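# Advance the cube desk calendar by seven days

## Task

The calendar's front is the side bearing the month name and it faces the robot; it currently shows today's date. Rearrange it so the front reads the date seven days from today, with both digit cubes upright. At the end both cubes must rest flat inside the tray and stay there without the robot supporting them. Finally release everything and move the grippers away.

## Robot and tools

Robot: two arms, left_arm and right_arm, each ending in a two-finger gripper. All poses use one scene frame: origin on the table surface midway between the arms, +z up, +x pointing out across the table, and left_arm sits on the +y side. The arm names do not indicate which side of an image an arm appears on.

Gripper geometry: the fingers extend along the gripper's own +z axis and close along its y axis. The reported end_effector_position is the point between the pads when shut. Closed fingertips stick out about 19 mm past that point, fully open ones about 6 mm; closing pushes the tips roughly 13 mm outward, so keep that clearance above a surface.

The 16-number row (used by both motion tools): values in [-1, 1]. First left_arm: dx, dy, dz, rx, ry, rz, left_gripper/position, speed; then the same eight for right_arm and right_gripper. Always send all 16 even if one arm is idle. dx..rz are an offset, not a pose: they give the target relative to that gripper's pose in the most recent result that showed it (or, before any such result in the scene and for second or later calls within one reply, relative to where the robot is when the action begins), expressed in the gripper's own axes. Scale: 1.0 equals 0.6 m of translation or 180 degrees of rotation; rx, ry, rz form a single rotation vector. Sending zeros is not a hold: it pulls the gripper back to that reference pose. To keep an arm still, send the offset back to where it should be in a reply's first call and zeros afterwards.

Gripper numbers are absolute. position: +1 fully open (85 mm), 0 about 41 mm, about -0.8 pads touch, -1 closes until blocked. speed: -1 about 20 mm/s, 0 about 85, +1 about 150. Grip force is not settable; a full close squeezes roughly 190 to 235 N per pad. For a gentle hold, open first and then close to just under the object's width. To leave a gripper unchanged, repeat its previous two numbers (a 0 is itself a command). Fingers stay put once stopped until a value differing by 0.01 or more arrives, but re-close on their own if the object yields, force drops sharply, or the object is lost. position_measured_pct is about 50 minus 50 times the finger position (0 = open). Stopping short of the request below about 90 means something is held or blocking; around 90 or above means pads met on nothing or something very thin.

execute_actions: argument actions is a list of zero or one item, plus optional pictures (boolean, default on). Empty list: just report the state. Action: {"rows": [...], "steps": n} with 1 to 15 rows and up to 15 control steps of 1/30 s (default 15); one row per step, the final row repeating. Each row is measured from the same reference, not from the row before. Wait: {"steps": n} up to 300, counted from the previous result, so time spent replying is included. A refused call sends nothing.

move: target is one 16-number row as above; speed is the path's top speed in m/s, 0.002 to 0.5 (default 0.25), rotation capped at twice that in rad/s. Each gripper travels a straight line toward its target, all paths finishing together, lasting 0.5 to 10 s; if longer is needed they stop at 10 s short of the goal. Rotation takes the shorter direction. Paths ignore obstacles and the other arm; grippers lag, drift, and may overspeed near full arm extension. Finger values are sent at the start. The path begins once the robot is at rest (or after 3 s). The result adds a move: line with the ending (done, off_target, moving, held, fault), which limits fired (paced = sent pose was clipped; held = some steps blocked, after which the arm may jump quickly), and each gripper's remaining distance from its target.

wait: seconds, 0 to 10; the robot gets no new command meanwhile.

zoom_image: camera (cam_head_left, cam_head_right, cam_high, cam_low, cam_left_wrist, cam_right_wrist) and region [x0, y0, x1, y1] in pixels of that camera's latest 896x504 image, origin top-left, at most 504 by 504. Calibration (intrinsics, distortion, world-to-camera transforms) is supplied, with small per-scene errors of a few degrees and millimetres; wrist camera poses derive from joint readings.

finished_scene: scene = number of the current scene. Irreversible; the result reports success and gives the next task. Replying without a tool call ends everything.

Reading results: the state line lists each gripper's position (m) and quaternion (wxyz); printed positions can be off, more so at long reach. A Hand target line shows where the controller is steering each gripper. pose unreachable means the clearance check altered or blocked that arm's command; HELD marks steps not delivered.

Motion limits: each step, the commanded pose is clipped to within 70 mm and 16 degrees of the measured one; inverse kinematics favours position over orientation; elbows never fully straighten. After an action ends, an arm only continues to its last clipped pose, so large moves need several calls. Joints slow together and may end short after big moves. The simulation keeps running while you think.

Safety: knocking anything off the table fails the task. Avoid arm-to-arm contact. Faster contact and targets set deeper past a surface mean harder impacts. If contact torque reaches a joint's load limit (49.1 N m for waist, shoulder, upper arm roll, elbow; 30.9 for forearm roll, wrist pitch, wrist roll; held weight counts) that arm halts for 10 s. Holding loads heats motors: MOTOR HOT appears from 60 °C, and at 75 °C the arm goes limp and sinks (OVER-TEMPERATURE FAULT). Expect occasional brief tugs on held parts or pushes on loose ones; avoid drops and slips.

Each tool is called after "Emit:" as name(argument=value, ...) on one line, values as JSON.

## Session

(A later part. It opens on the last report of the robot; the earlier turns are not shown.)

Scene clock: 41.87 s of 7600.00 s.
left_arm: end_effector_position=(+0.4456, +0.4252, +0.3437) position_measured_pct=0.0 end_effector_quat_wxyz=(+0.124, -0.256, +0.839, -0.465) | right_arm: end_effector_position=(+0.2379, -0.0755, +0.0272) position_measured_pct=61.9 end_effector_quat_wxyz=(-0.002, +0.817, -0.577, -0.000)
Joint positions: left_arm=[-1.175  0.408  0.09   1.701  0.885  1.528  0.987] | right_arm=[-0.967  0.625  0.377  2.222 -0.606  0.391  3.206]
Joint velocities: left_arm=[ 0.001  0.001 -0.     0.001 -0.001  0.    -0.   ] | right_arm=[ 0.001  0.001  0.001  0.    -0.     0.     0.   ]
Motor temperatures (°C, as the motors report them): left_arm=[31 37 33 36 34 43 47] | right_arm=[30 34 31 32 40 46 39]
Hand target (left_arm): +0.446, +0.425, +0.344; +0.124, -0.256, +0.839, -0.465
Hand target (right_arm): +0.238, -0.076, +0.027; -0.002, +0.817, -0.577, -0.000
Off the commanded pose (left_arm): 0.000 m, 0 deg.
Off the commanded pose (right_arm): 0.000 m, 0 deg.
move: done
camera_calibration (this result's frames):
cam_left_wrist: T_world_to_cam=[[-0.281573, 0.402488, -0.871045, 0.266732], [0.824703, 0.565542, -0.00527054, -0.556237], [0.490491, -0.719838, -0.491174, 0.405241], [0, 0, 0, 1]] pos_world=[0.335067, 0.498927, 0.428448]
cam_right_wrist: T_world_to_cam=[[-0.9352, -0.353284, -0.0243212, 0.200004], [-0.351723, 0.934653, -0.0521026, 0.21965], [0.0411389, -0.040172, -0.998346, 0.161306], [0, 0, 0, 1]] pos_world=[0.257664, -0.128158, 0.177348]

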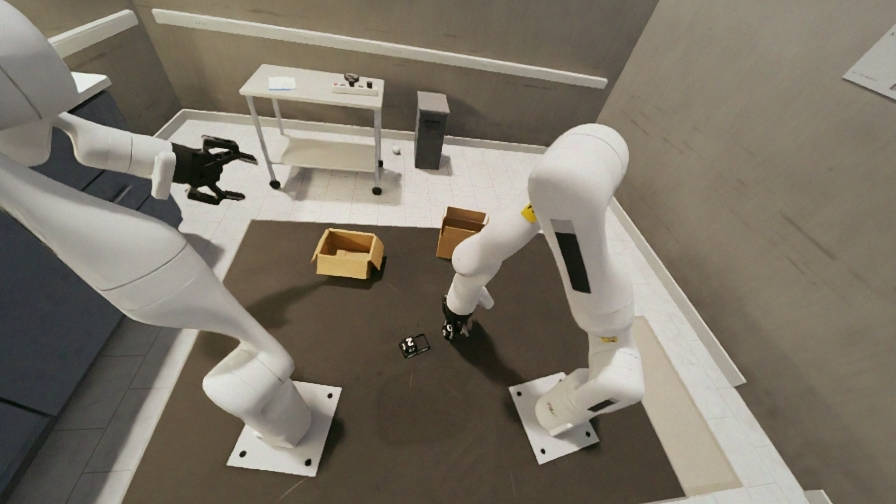

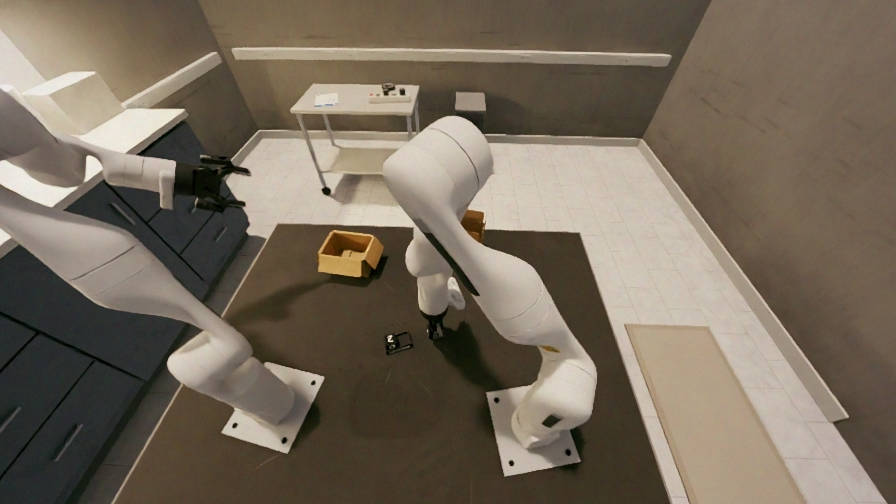

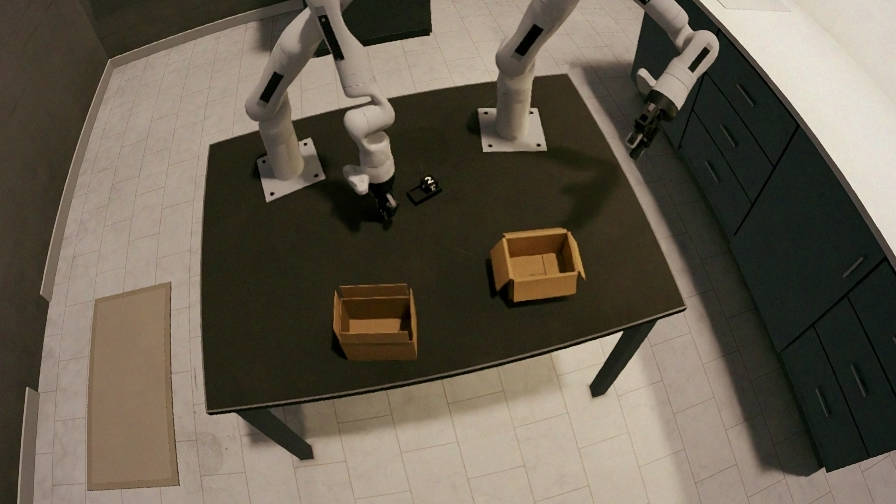

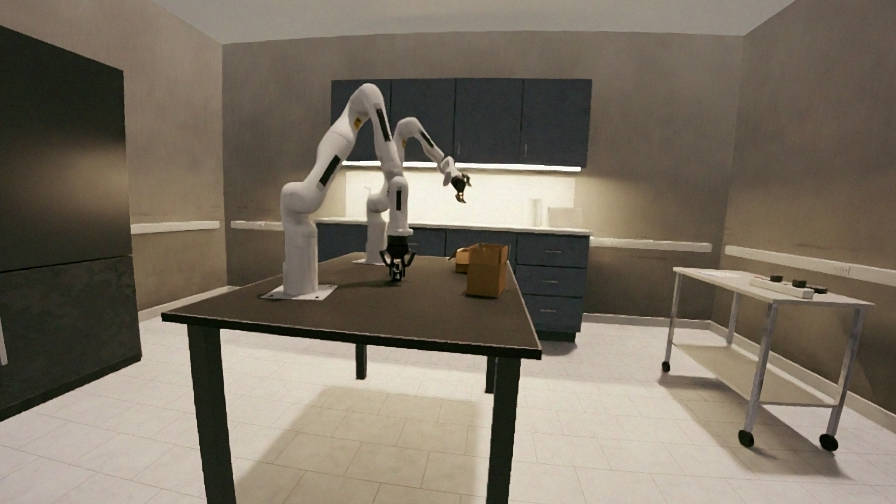

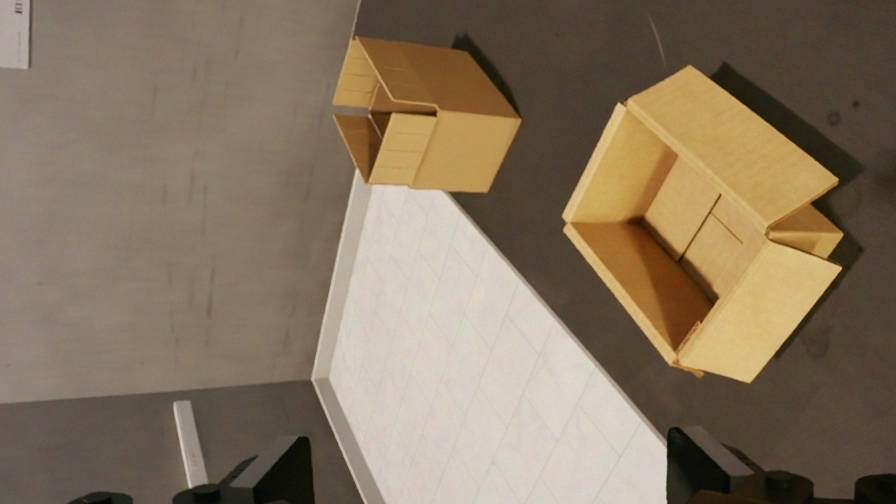

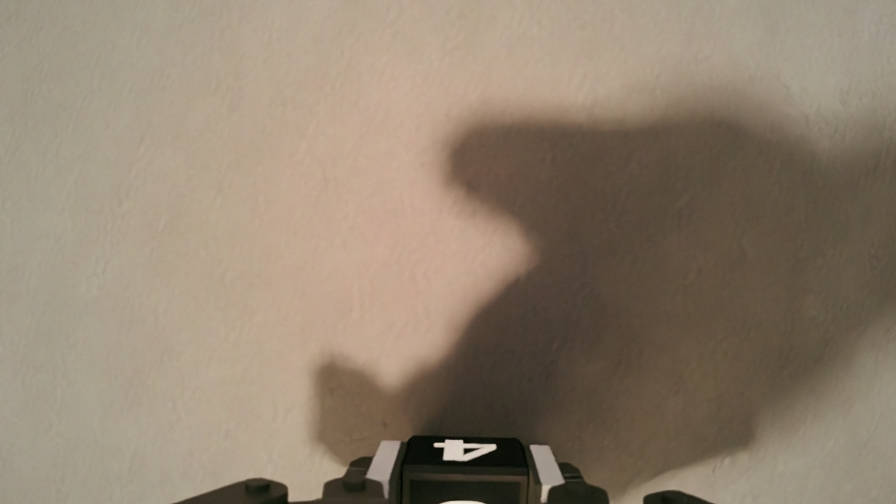

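Emit:
execute_actions(actions=[{"rows":[[0,0,0,0,0,0,1,0,0,0,0,0,0,0,0.4,0.3]],"steps":10}], pictures=false)

Emit:
move(target=[0,0,0,0,0,0,1,0,0,0,-0.08,0,0,0,0.4,0], speed=0.2)

Emit:
move(target=[0,0,0,0,0,0,1,0,-0.225,0,0,0,0,0,0.4,0], speed=0.3)

Scene clock: 44.93 s of 7600.00 s.
left_arm: end_effector_position=(+0.4456, +0.4252, +0.3437) position_measured_pct=0.0 end_effector_quat_wxyz=(+0.124, -0.256, +0.839, -0.465) | right_arm: end_effector_position=(+0.2379, -0.0755, +0.0272) position_measured_pct=34.9 end_effector_quat_wxyz=(-0.002, +0.817, -0.577, -0.000)
Joint positions: left_arm=[-1.175  0.408  0.09   1.701  0.885  1.528  0.987] | right_arm=[-0.967  0.624  0.377  2.222 -0.606  0.391  3.206]
Joint velocities: left_arm=[-0.001  0.001  0.     0.001 -0.    -0.001  0.   ] | right_arm=[-0.    -0.     0.001 -0.     0.     0.001 -0.   ]
Motor temperatures (°C, as the motors report them): left_arm=[31 37 33 36 34 43 47] | right_arm=[30 34 31 32 40 46 39]
Hand target (left_arm): +0.446, +0.425, +0.344; +0.124, -0.256, +0.839, -0.465
Hand target (right_arm): +0.238, -0.076, +0.027; -0.002, +0.817, -0.577, -0.000
Off the commanded pose (left_arm): 0.000 m, 0 deg.
Off the commanded pose (right_arm): 0.000 m, 0 deg.
Steps of this call (steps 1 to 82: nothing new was sent; steps 83 to 92: all 10 steps of this action). Readings (end_effector_position | what the end effector reports):
83: left_arm (+0.4456, +0.4252, +0.3437) | right_arm (+0.2379, -0.0756, +0.0271) | left_arm position_measured_pct=0.0 | right_arm position_measured_pct=61.9
84: left_arm (+0.4456, +0.4252, +0.3437) | right_arm (+0.2379, -0.0755, +0.0272) | left_arm position_measured_pct=0.0 | right_arm position_measured_pct=61.9
86: left_arm (+0.4456, +0.4252, +0.3437) | right_arm (+0.2379, -0.0755, +0.0272) | left_arm position_measured_pct=0.0 | right_arm position_measured_pct=56.3
90: left_arm (+0.4456, +0.4252, +0.3437) | right_arm (+0.2379, -0.0755, +0.0272) | left_arm position_measured_pct=0.0 | right_arm position_measured_pct=42.1
92: the state above

Scene clock: 46.10 s of 7600.00 s.
left_arm: end_effector_position=(+0.4456, +0.4252, +0.3437) position_measured_pct=0.0 end_effector_quat_wxyz=(+0.124, -0.256, +0.839, -0.465) | right_arm: end_effector_position=(+0.2381, -0.0761, +0.0752) position_measured_pct=29.8 end_effector_quat_wxyz=(-0.001, +0.817, -0.577, -0.000)
Joint positions: left_arm=[-1.175  0.408  0.09   1.701  0.885  1.528  0.987] | right_arm=[-1.073  0.512  0.517  2.191 -0.485  0.547  3.101]
Joint velocities: left_arm=[ 0.     0.001  0.     0.001  0.001 -0.001 -0.002] | right_arm=[-0.003 -0.004 -0.002 -0.     0.002  0.    -0.002]
Motor temperatures (°C, as the motors report them): left_arm=[31 37 33 36 34 43 47] | right_arm=[30 34 31 32 40 46 39]
Hand target (left_arm): +0.446, +0.425, +0.344; +0.124, -0.256, +0.839, -0.465
Hand target (right_arm): +0.238, -0.076, +0.075; -0.002, +0.817, -0.577, -0.000
Off the commanded pose (left_arm): 0.000 m, 0 deg.
Off the commanded pose (right_arm): 0.000 m, 0 deg.
move: done
camera_calibration (this result's frames):
cam_left_wrist: T_world_to_cam=[[-0.281573, 0.402487, -0.871046, 0.266731], [0.824702, 0.565543, -0.00526949, -0.556239], [0.490493, -0.719837, -0.491173, 0.405239], [0, 0, 0, 1]] pos_world=[0.335069, 0.498928, 0.428447]
cam_right_wrist: T_world_to_cam=[[-0.935479, -0.352548, -0.0242749, 0.201257], [-0.350952, 0.934892, -0.0529997, 0.222649], [0.0413794, -0.0410608, -0.998299, 0.209147], [0, 0, 0, 1]] pos_world=[0.257757, -0.128612, 0.225477]

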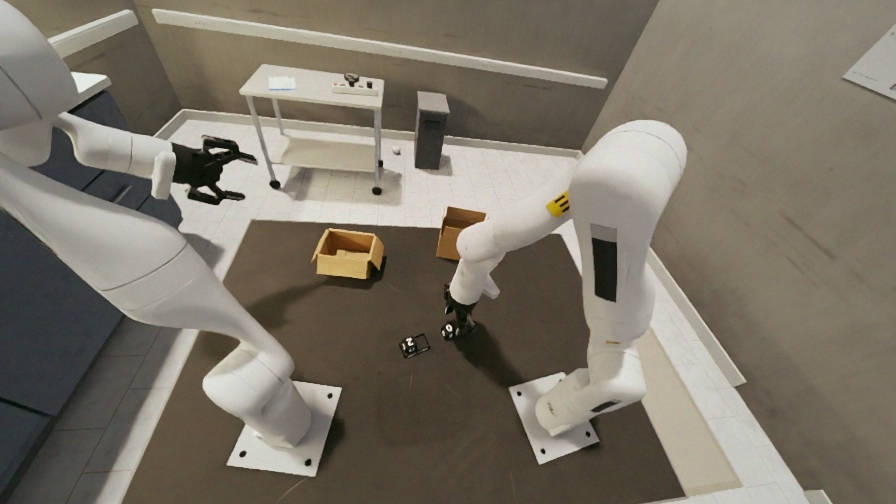

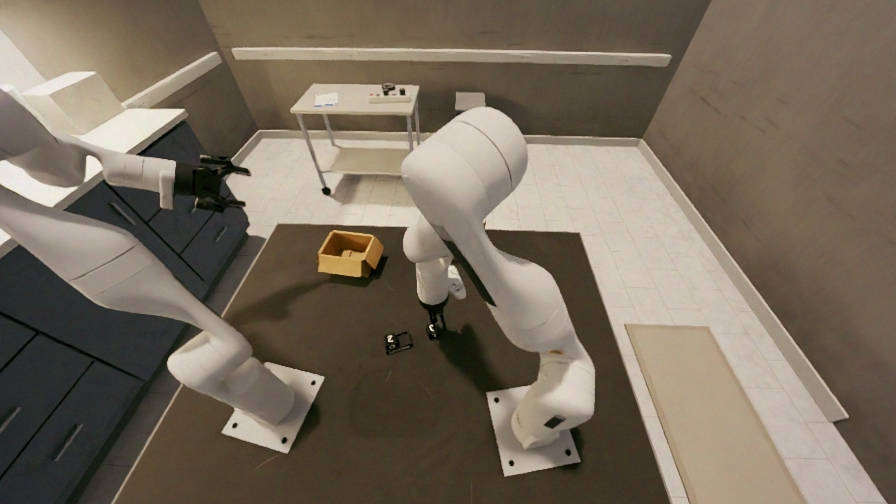

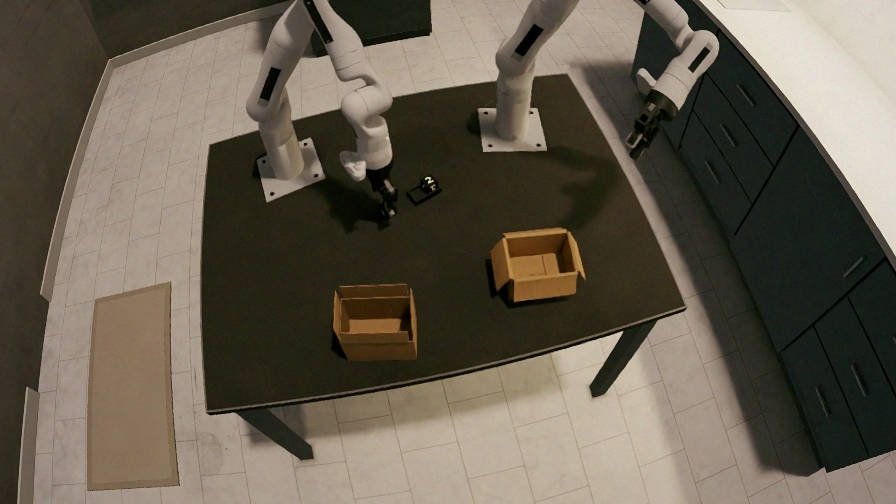

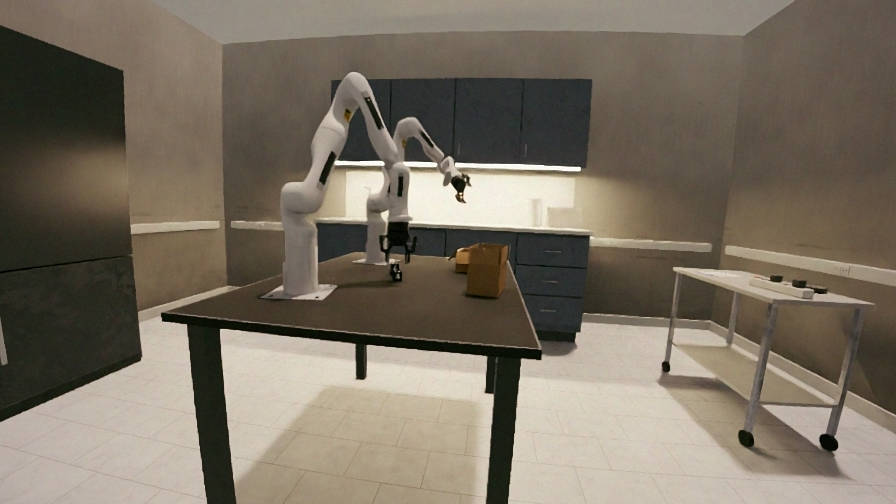

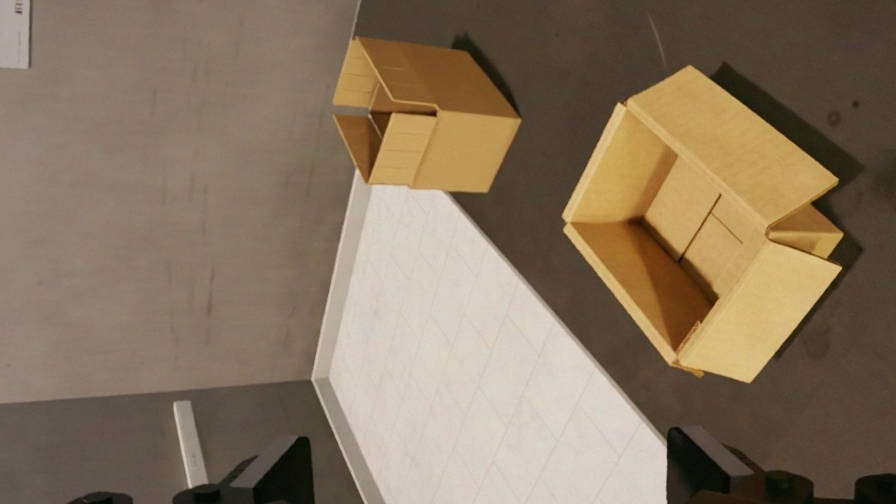

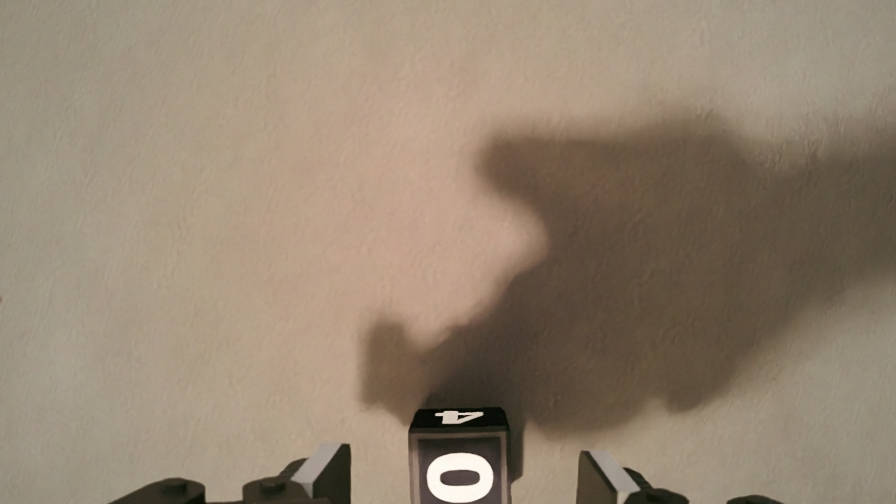

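Scene clock: 47.00 s of 7600.00 s.
left_arm: end_effector_position=(+0.4456, +0.4252, +0.3437) position_measured_pct=0.0 end_effector_quat_wxyz=(+0.124, -0.256, +0.839, -0.465) | right_arm: end_effector_position=(+0.1936, +0.0514, +0.0762) position_measured_pct=29.8 end_effector_quat_wxyz=(-0.002, +0.817, -0.577, +0.000)
Joint positions: left_arm=[-1.175  0.408  0.09   1.701  0.885  1.528  0.987] | right_arm=[-1.333  0.634  0.533  1.936 -0.487  0.697  2.785]
Joint velocities: left_arm=[-0.    -0.     0.     0.002  0.     0.001  0.002] | right_arm=[-0.008  0.008 -0.006 -0.002  0.005 -0.001 -0.005]
Motor temperatures (°C, as the motors report them): left_arm=[31 37 33 36 34 43 47] | right_arm=[30 35 31 32 40 46 39]
Hand target (left_arm): +0.446, +0.425, +0.344; +0.124, -0.256, +0.839, -0.465
Hand target (right_arm): +0.193, +0.051, +0.076; -0.002, +0.817, -0.577, +0.000
Off the commanded pose (left_arm): 0.000 m, 0 deg.
Off the commanded pose (right_arm): 0.001 m, 0 deg.
move: done
camera_calibration (this result's frames):
cam_left_wrist: T_world_to_cam=[[-0.281573, 0.402486, -0.871046, 0.266731], [0.824701, 0.565544, -0.00526903, -0.556241], [0.490494, -0.719836, -0.491173, 0.405239], [0, 0, 0, 1]] pos_world=[0.335069, 0.498928, 0.428447]
cam_right_wrist: T_world_to_cam=[[-0.935779, -0.351659, -0.0255507, 0.20465], [-0.350035, 0.935267, -0.0524563, 0.0876778], [0.0423434, -0.0401439, -0.998296, 0.216944], [0, 0, 0, 1]] pos_world=[0.213011, -0.00132607, 0.226403]

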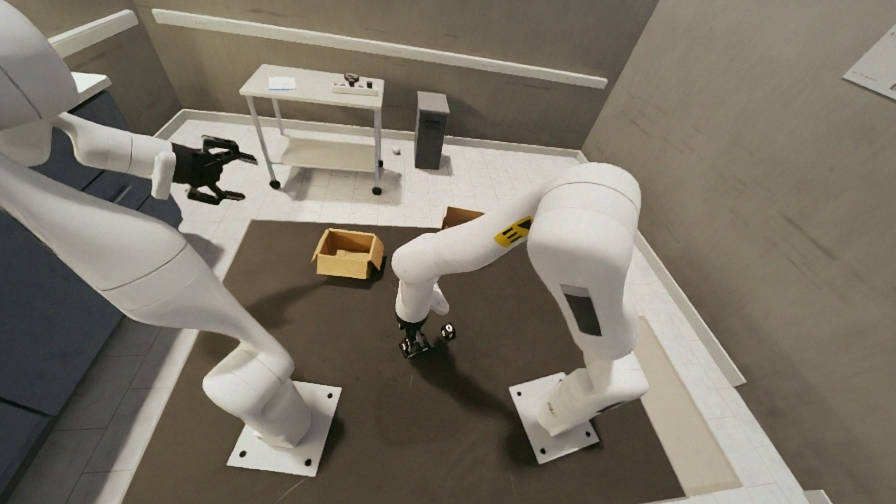

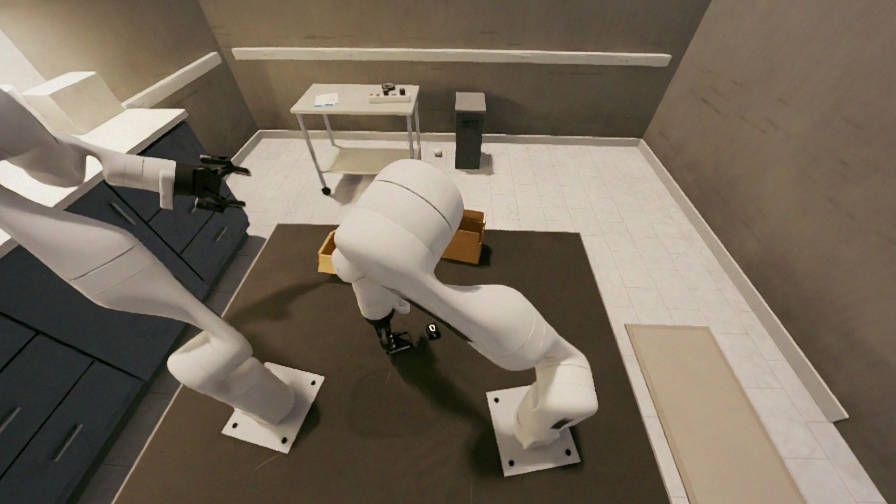

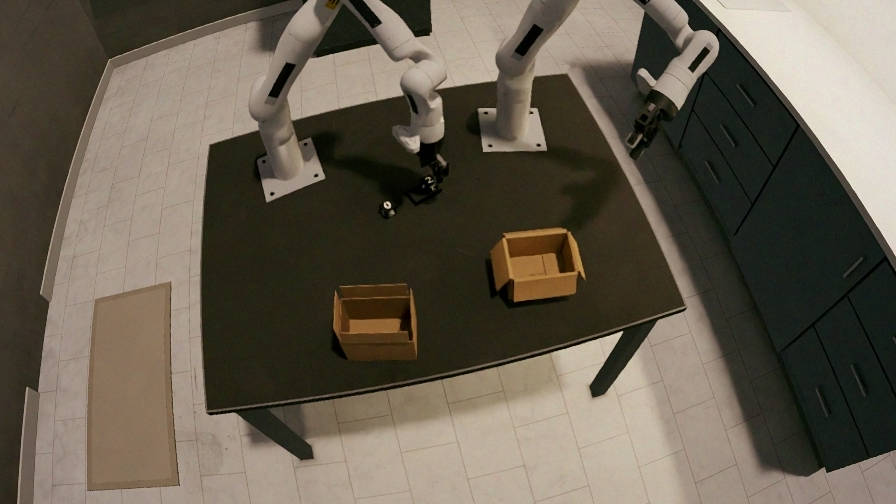

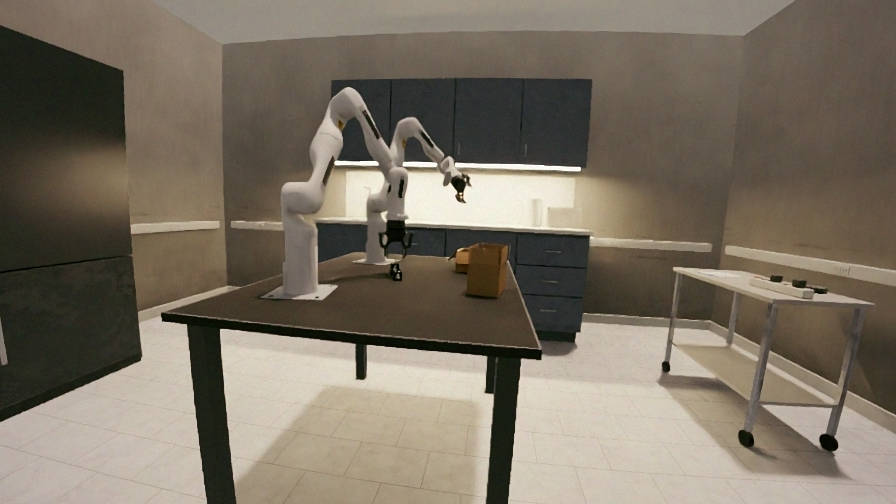

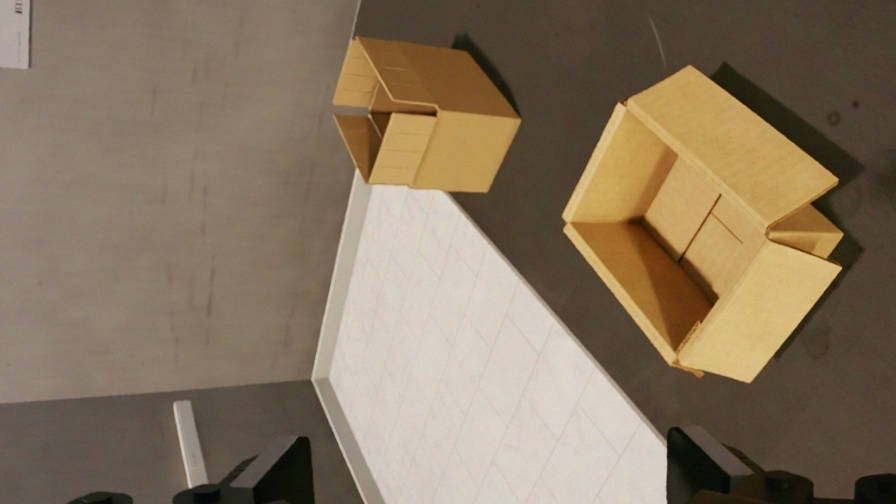

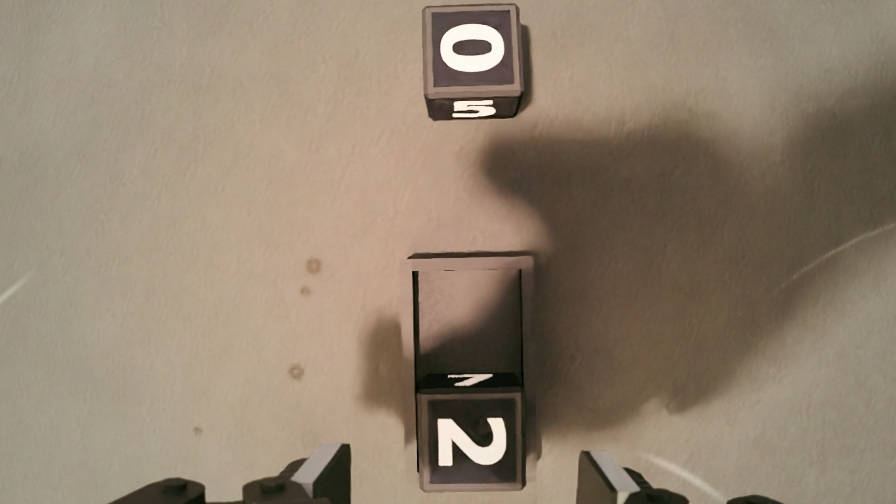

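Emit:
move(target=[0,0,0,0,0,0,1,0,0.0167,0.003,0.0685,0,0,0,0.4,0], speed=0.08)

Scene clock: 56.37 s of 7600.00 s.
left_arm: end_effector_position=(+0.4456, +0.4252, +0.3437) position_measured_pct=0.0 end_effector_quat_wxyz=(+0.124, -0.256, +0.839, -0.465) | right_arm: end_effector_position=(+0.1949, +0.0418, +0.0351) position_measured_pct=29.8 end_effector_quat_wxyz=(-0.002, +0.817, -0.577, -0.000)
Joint positions: left_arm=[-1.175  0.408  0.091  1.701  0.885  1.528  0.987] | right_arm=[-1.271  0.701  0.458  1.989 -0.555  0.572  2.861]
Joint velocities: left_arm=[-0.     0.001 -0.001 -0.    -0.     0.    -0.001] | right_arm=[ 0.004  0.004  0.003  0.    -0.002 -0.001  0.002]
Motor temperatures (°C, as the motors report them): left_arm=[31 37 33 36 34 43 47] | right_arm=[30 35 31 32 40 46 39]
Hand target (left_arm): +0.446, +0.425, +0.344; +0.124, -0.256, +0.839, -0.465
Hand target (right_arm): +0.195, +0.042, +0.035; -0.002, +0.817, -0.577, -0.000
Off the commanded pose (left_arm): 0.000 m, 0 deg.
Off the commanded pose (right_arm): 0.001 m, 0 deg.
After step 90, 5.57 s passed at rest.
move: done
camera_calibration (this result's frames):
cam_left_wrist: T_world_to_cam=[[-0.281573, 0.402486, -0.871046, 0.266731], [0.824701, 0.565545, -0.00526847, -0.556242], [0.490495, -0.719836, -0.491172, 0.405238], [0, 0, 0, 1]] pos_world=[0.33507, 0.498929, 0.428446]
cam_right_wrist: T_world_to_cam=[[-0.935444, -0.352558, -0.0254479, 0.201464], [-0.350968, 0.934958, -0.0517159, 0.0950526], [0.0420256, -0.0394459, -0.998338, 0.175493], [0, 0, 0, 1]] pos_world=[0.214444, -0.01092, 0.185243]

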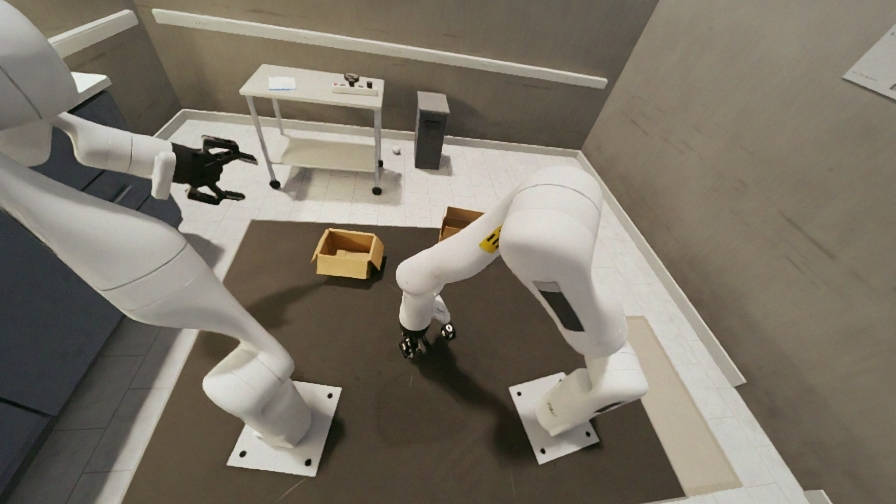

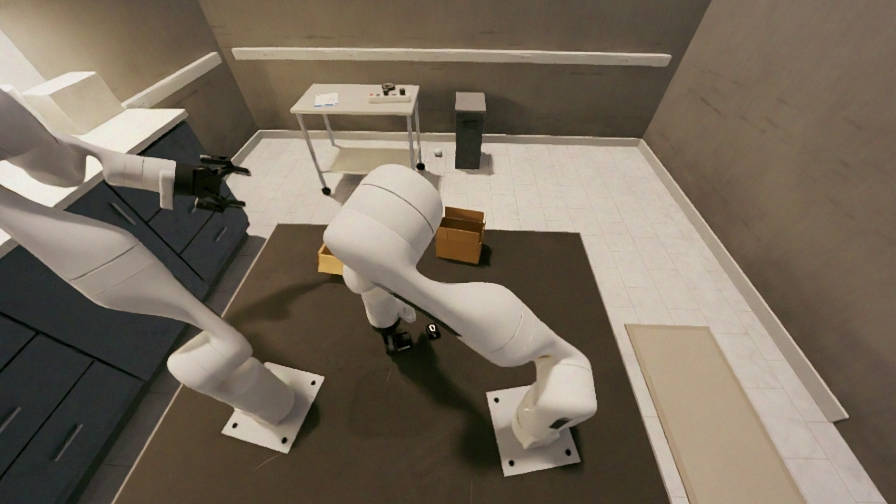

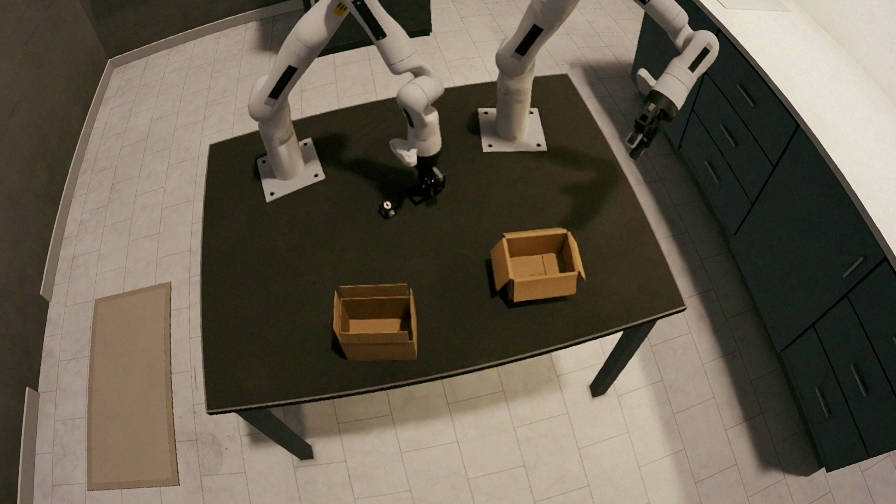

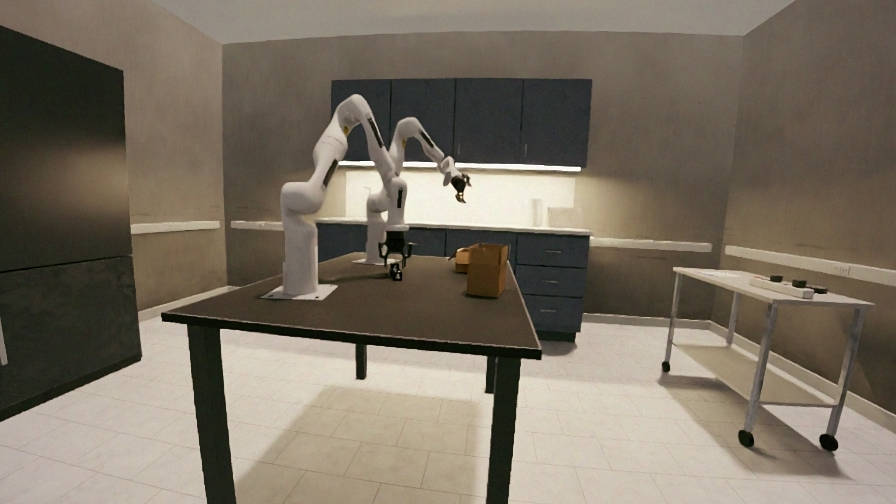

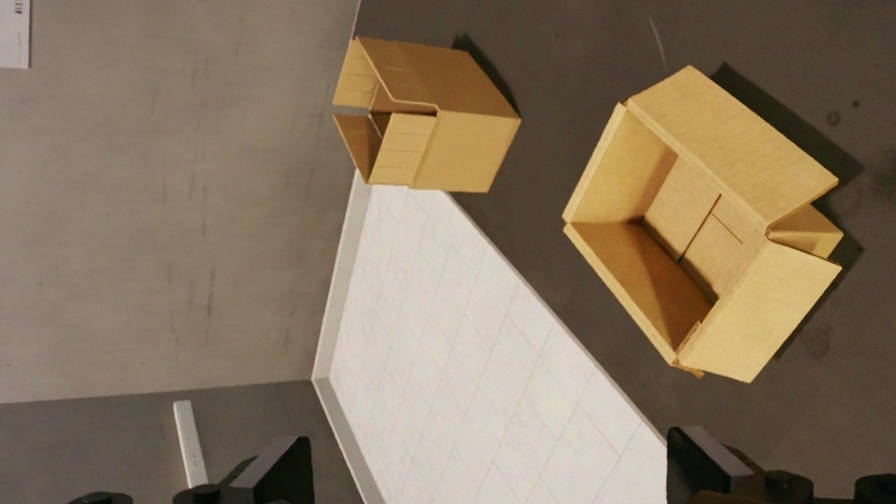

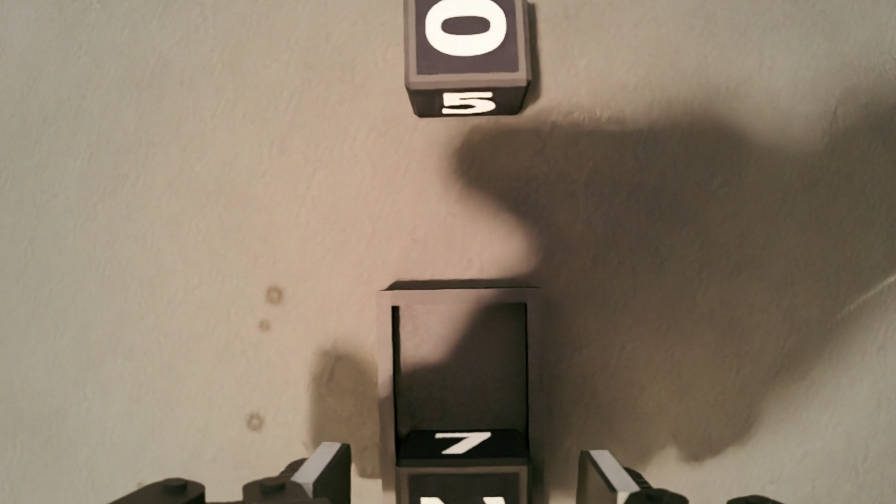

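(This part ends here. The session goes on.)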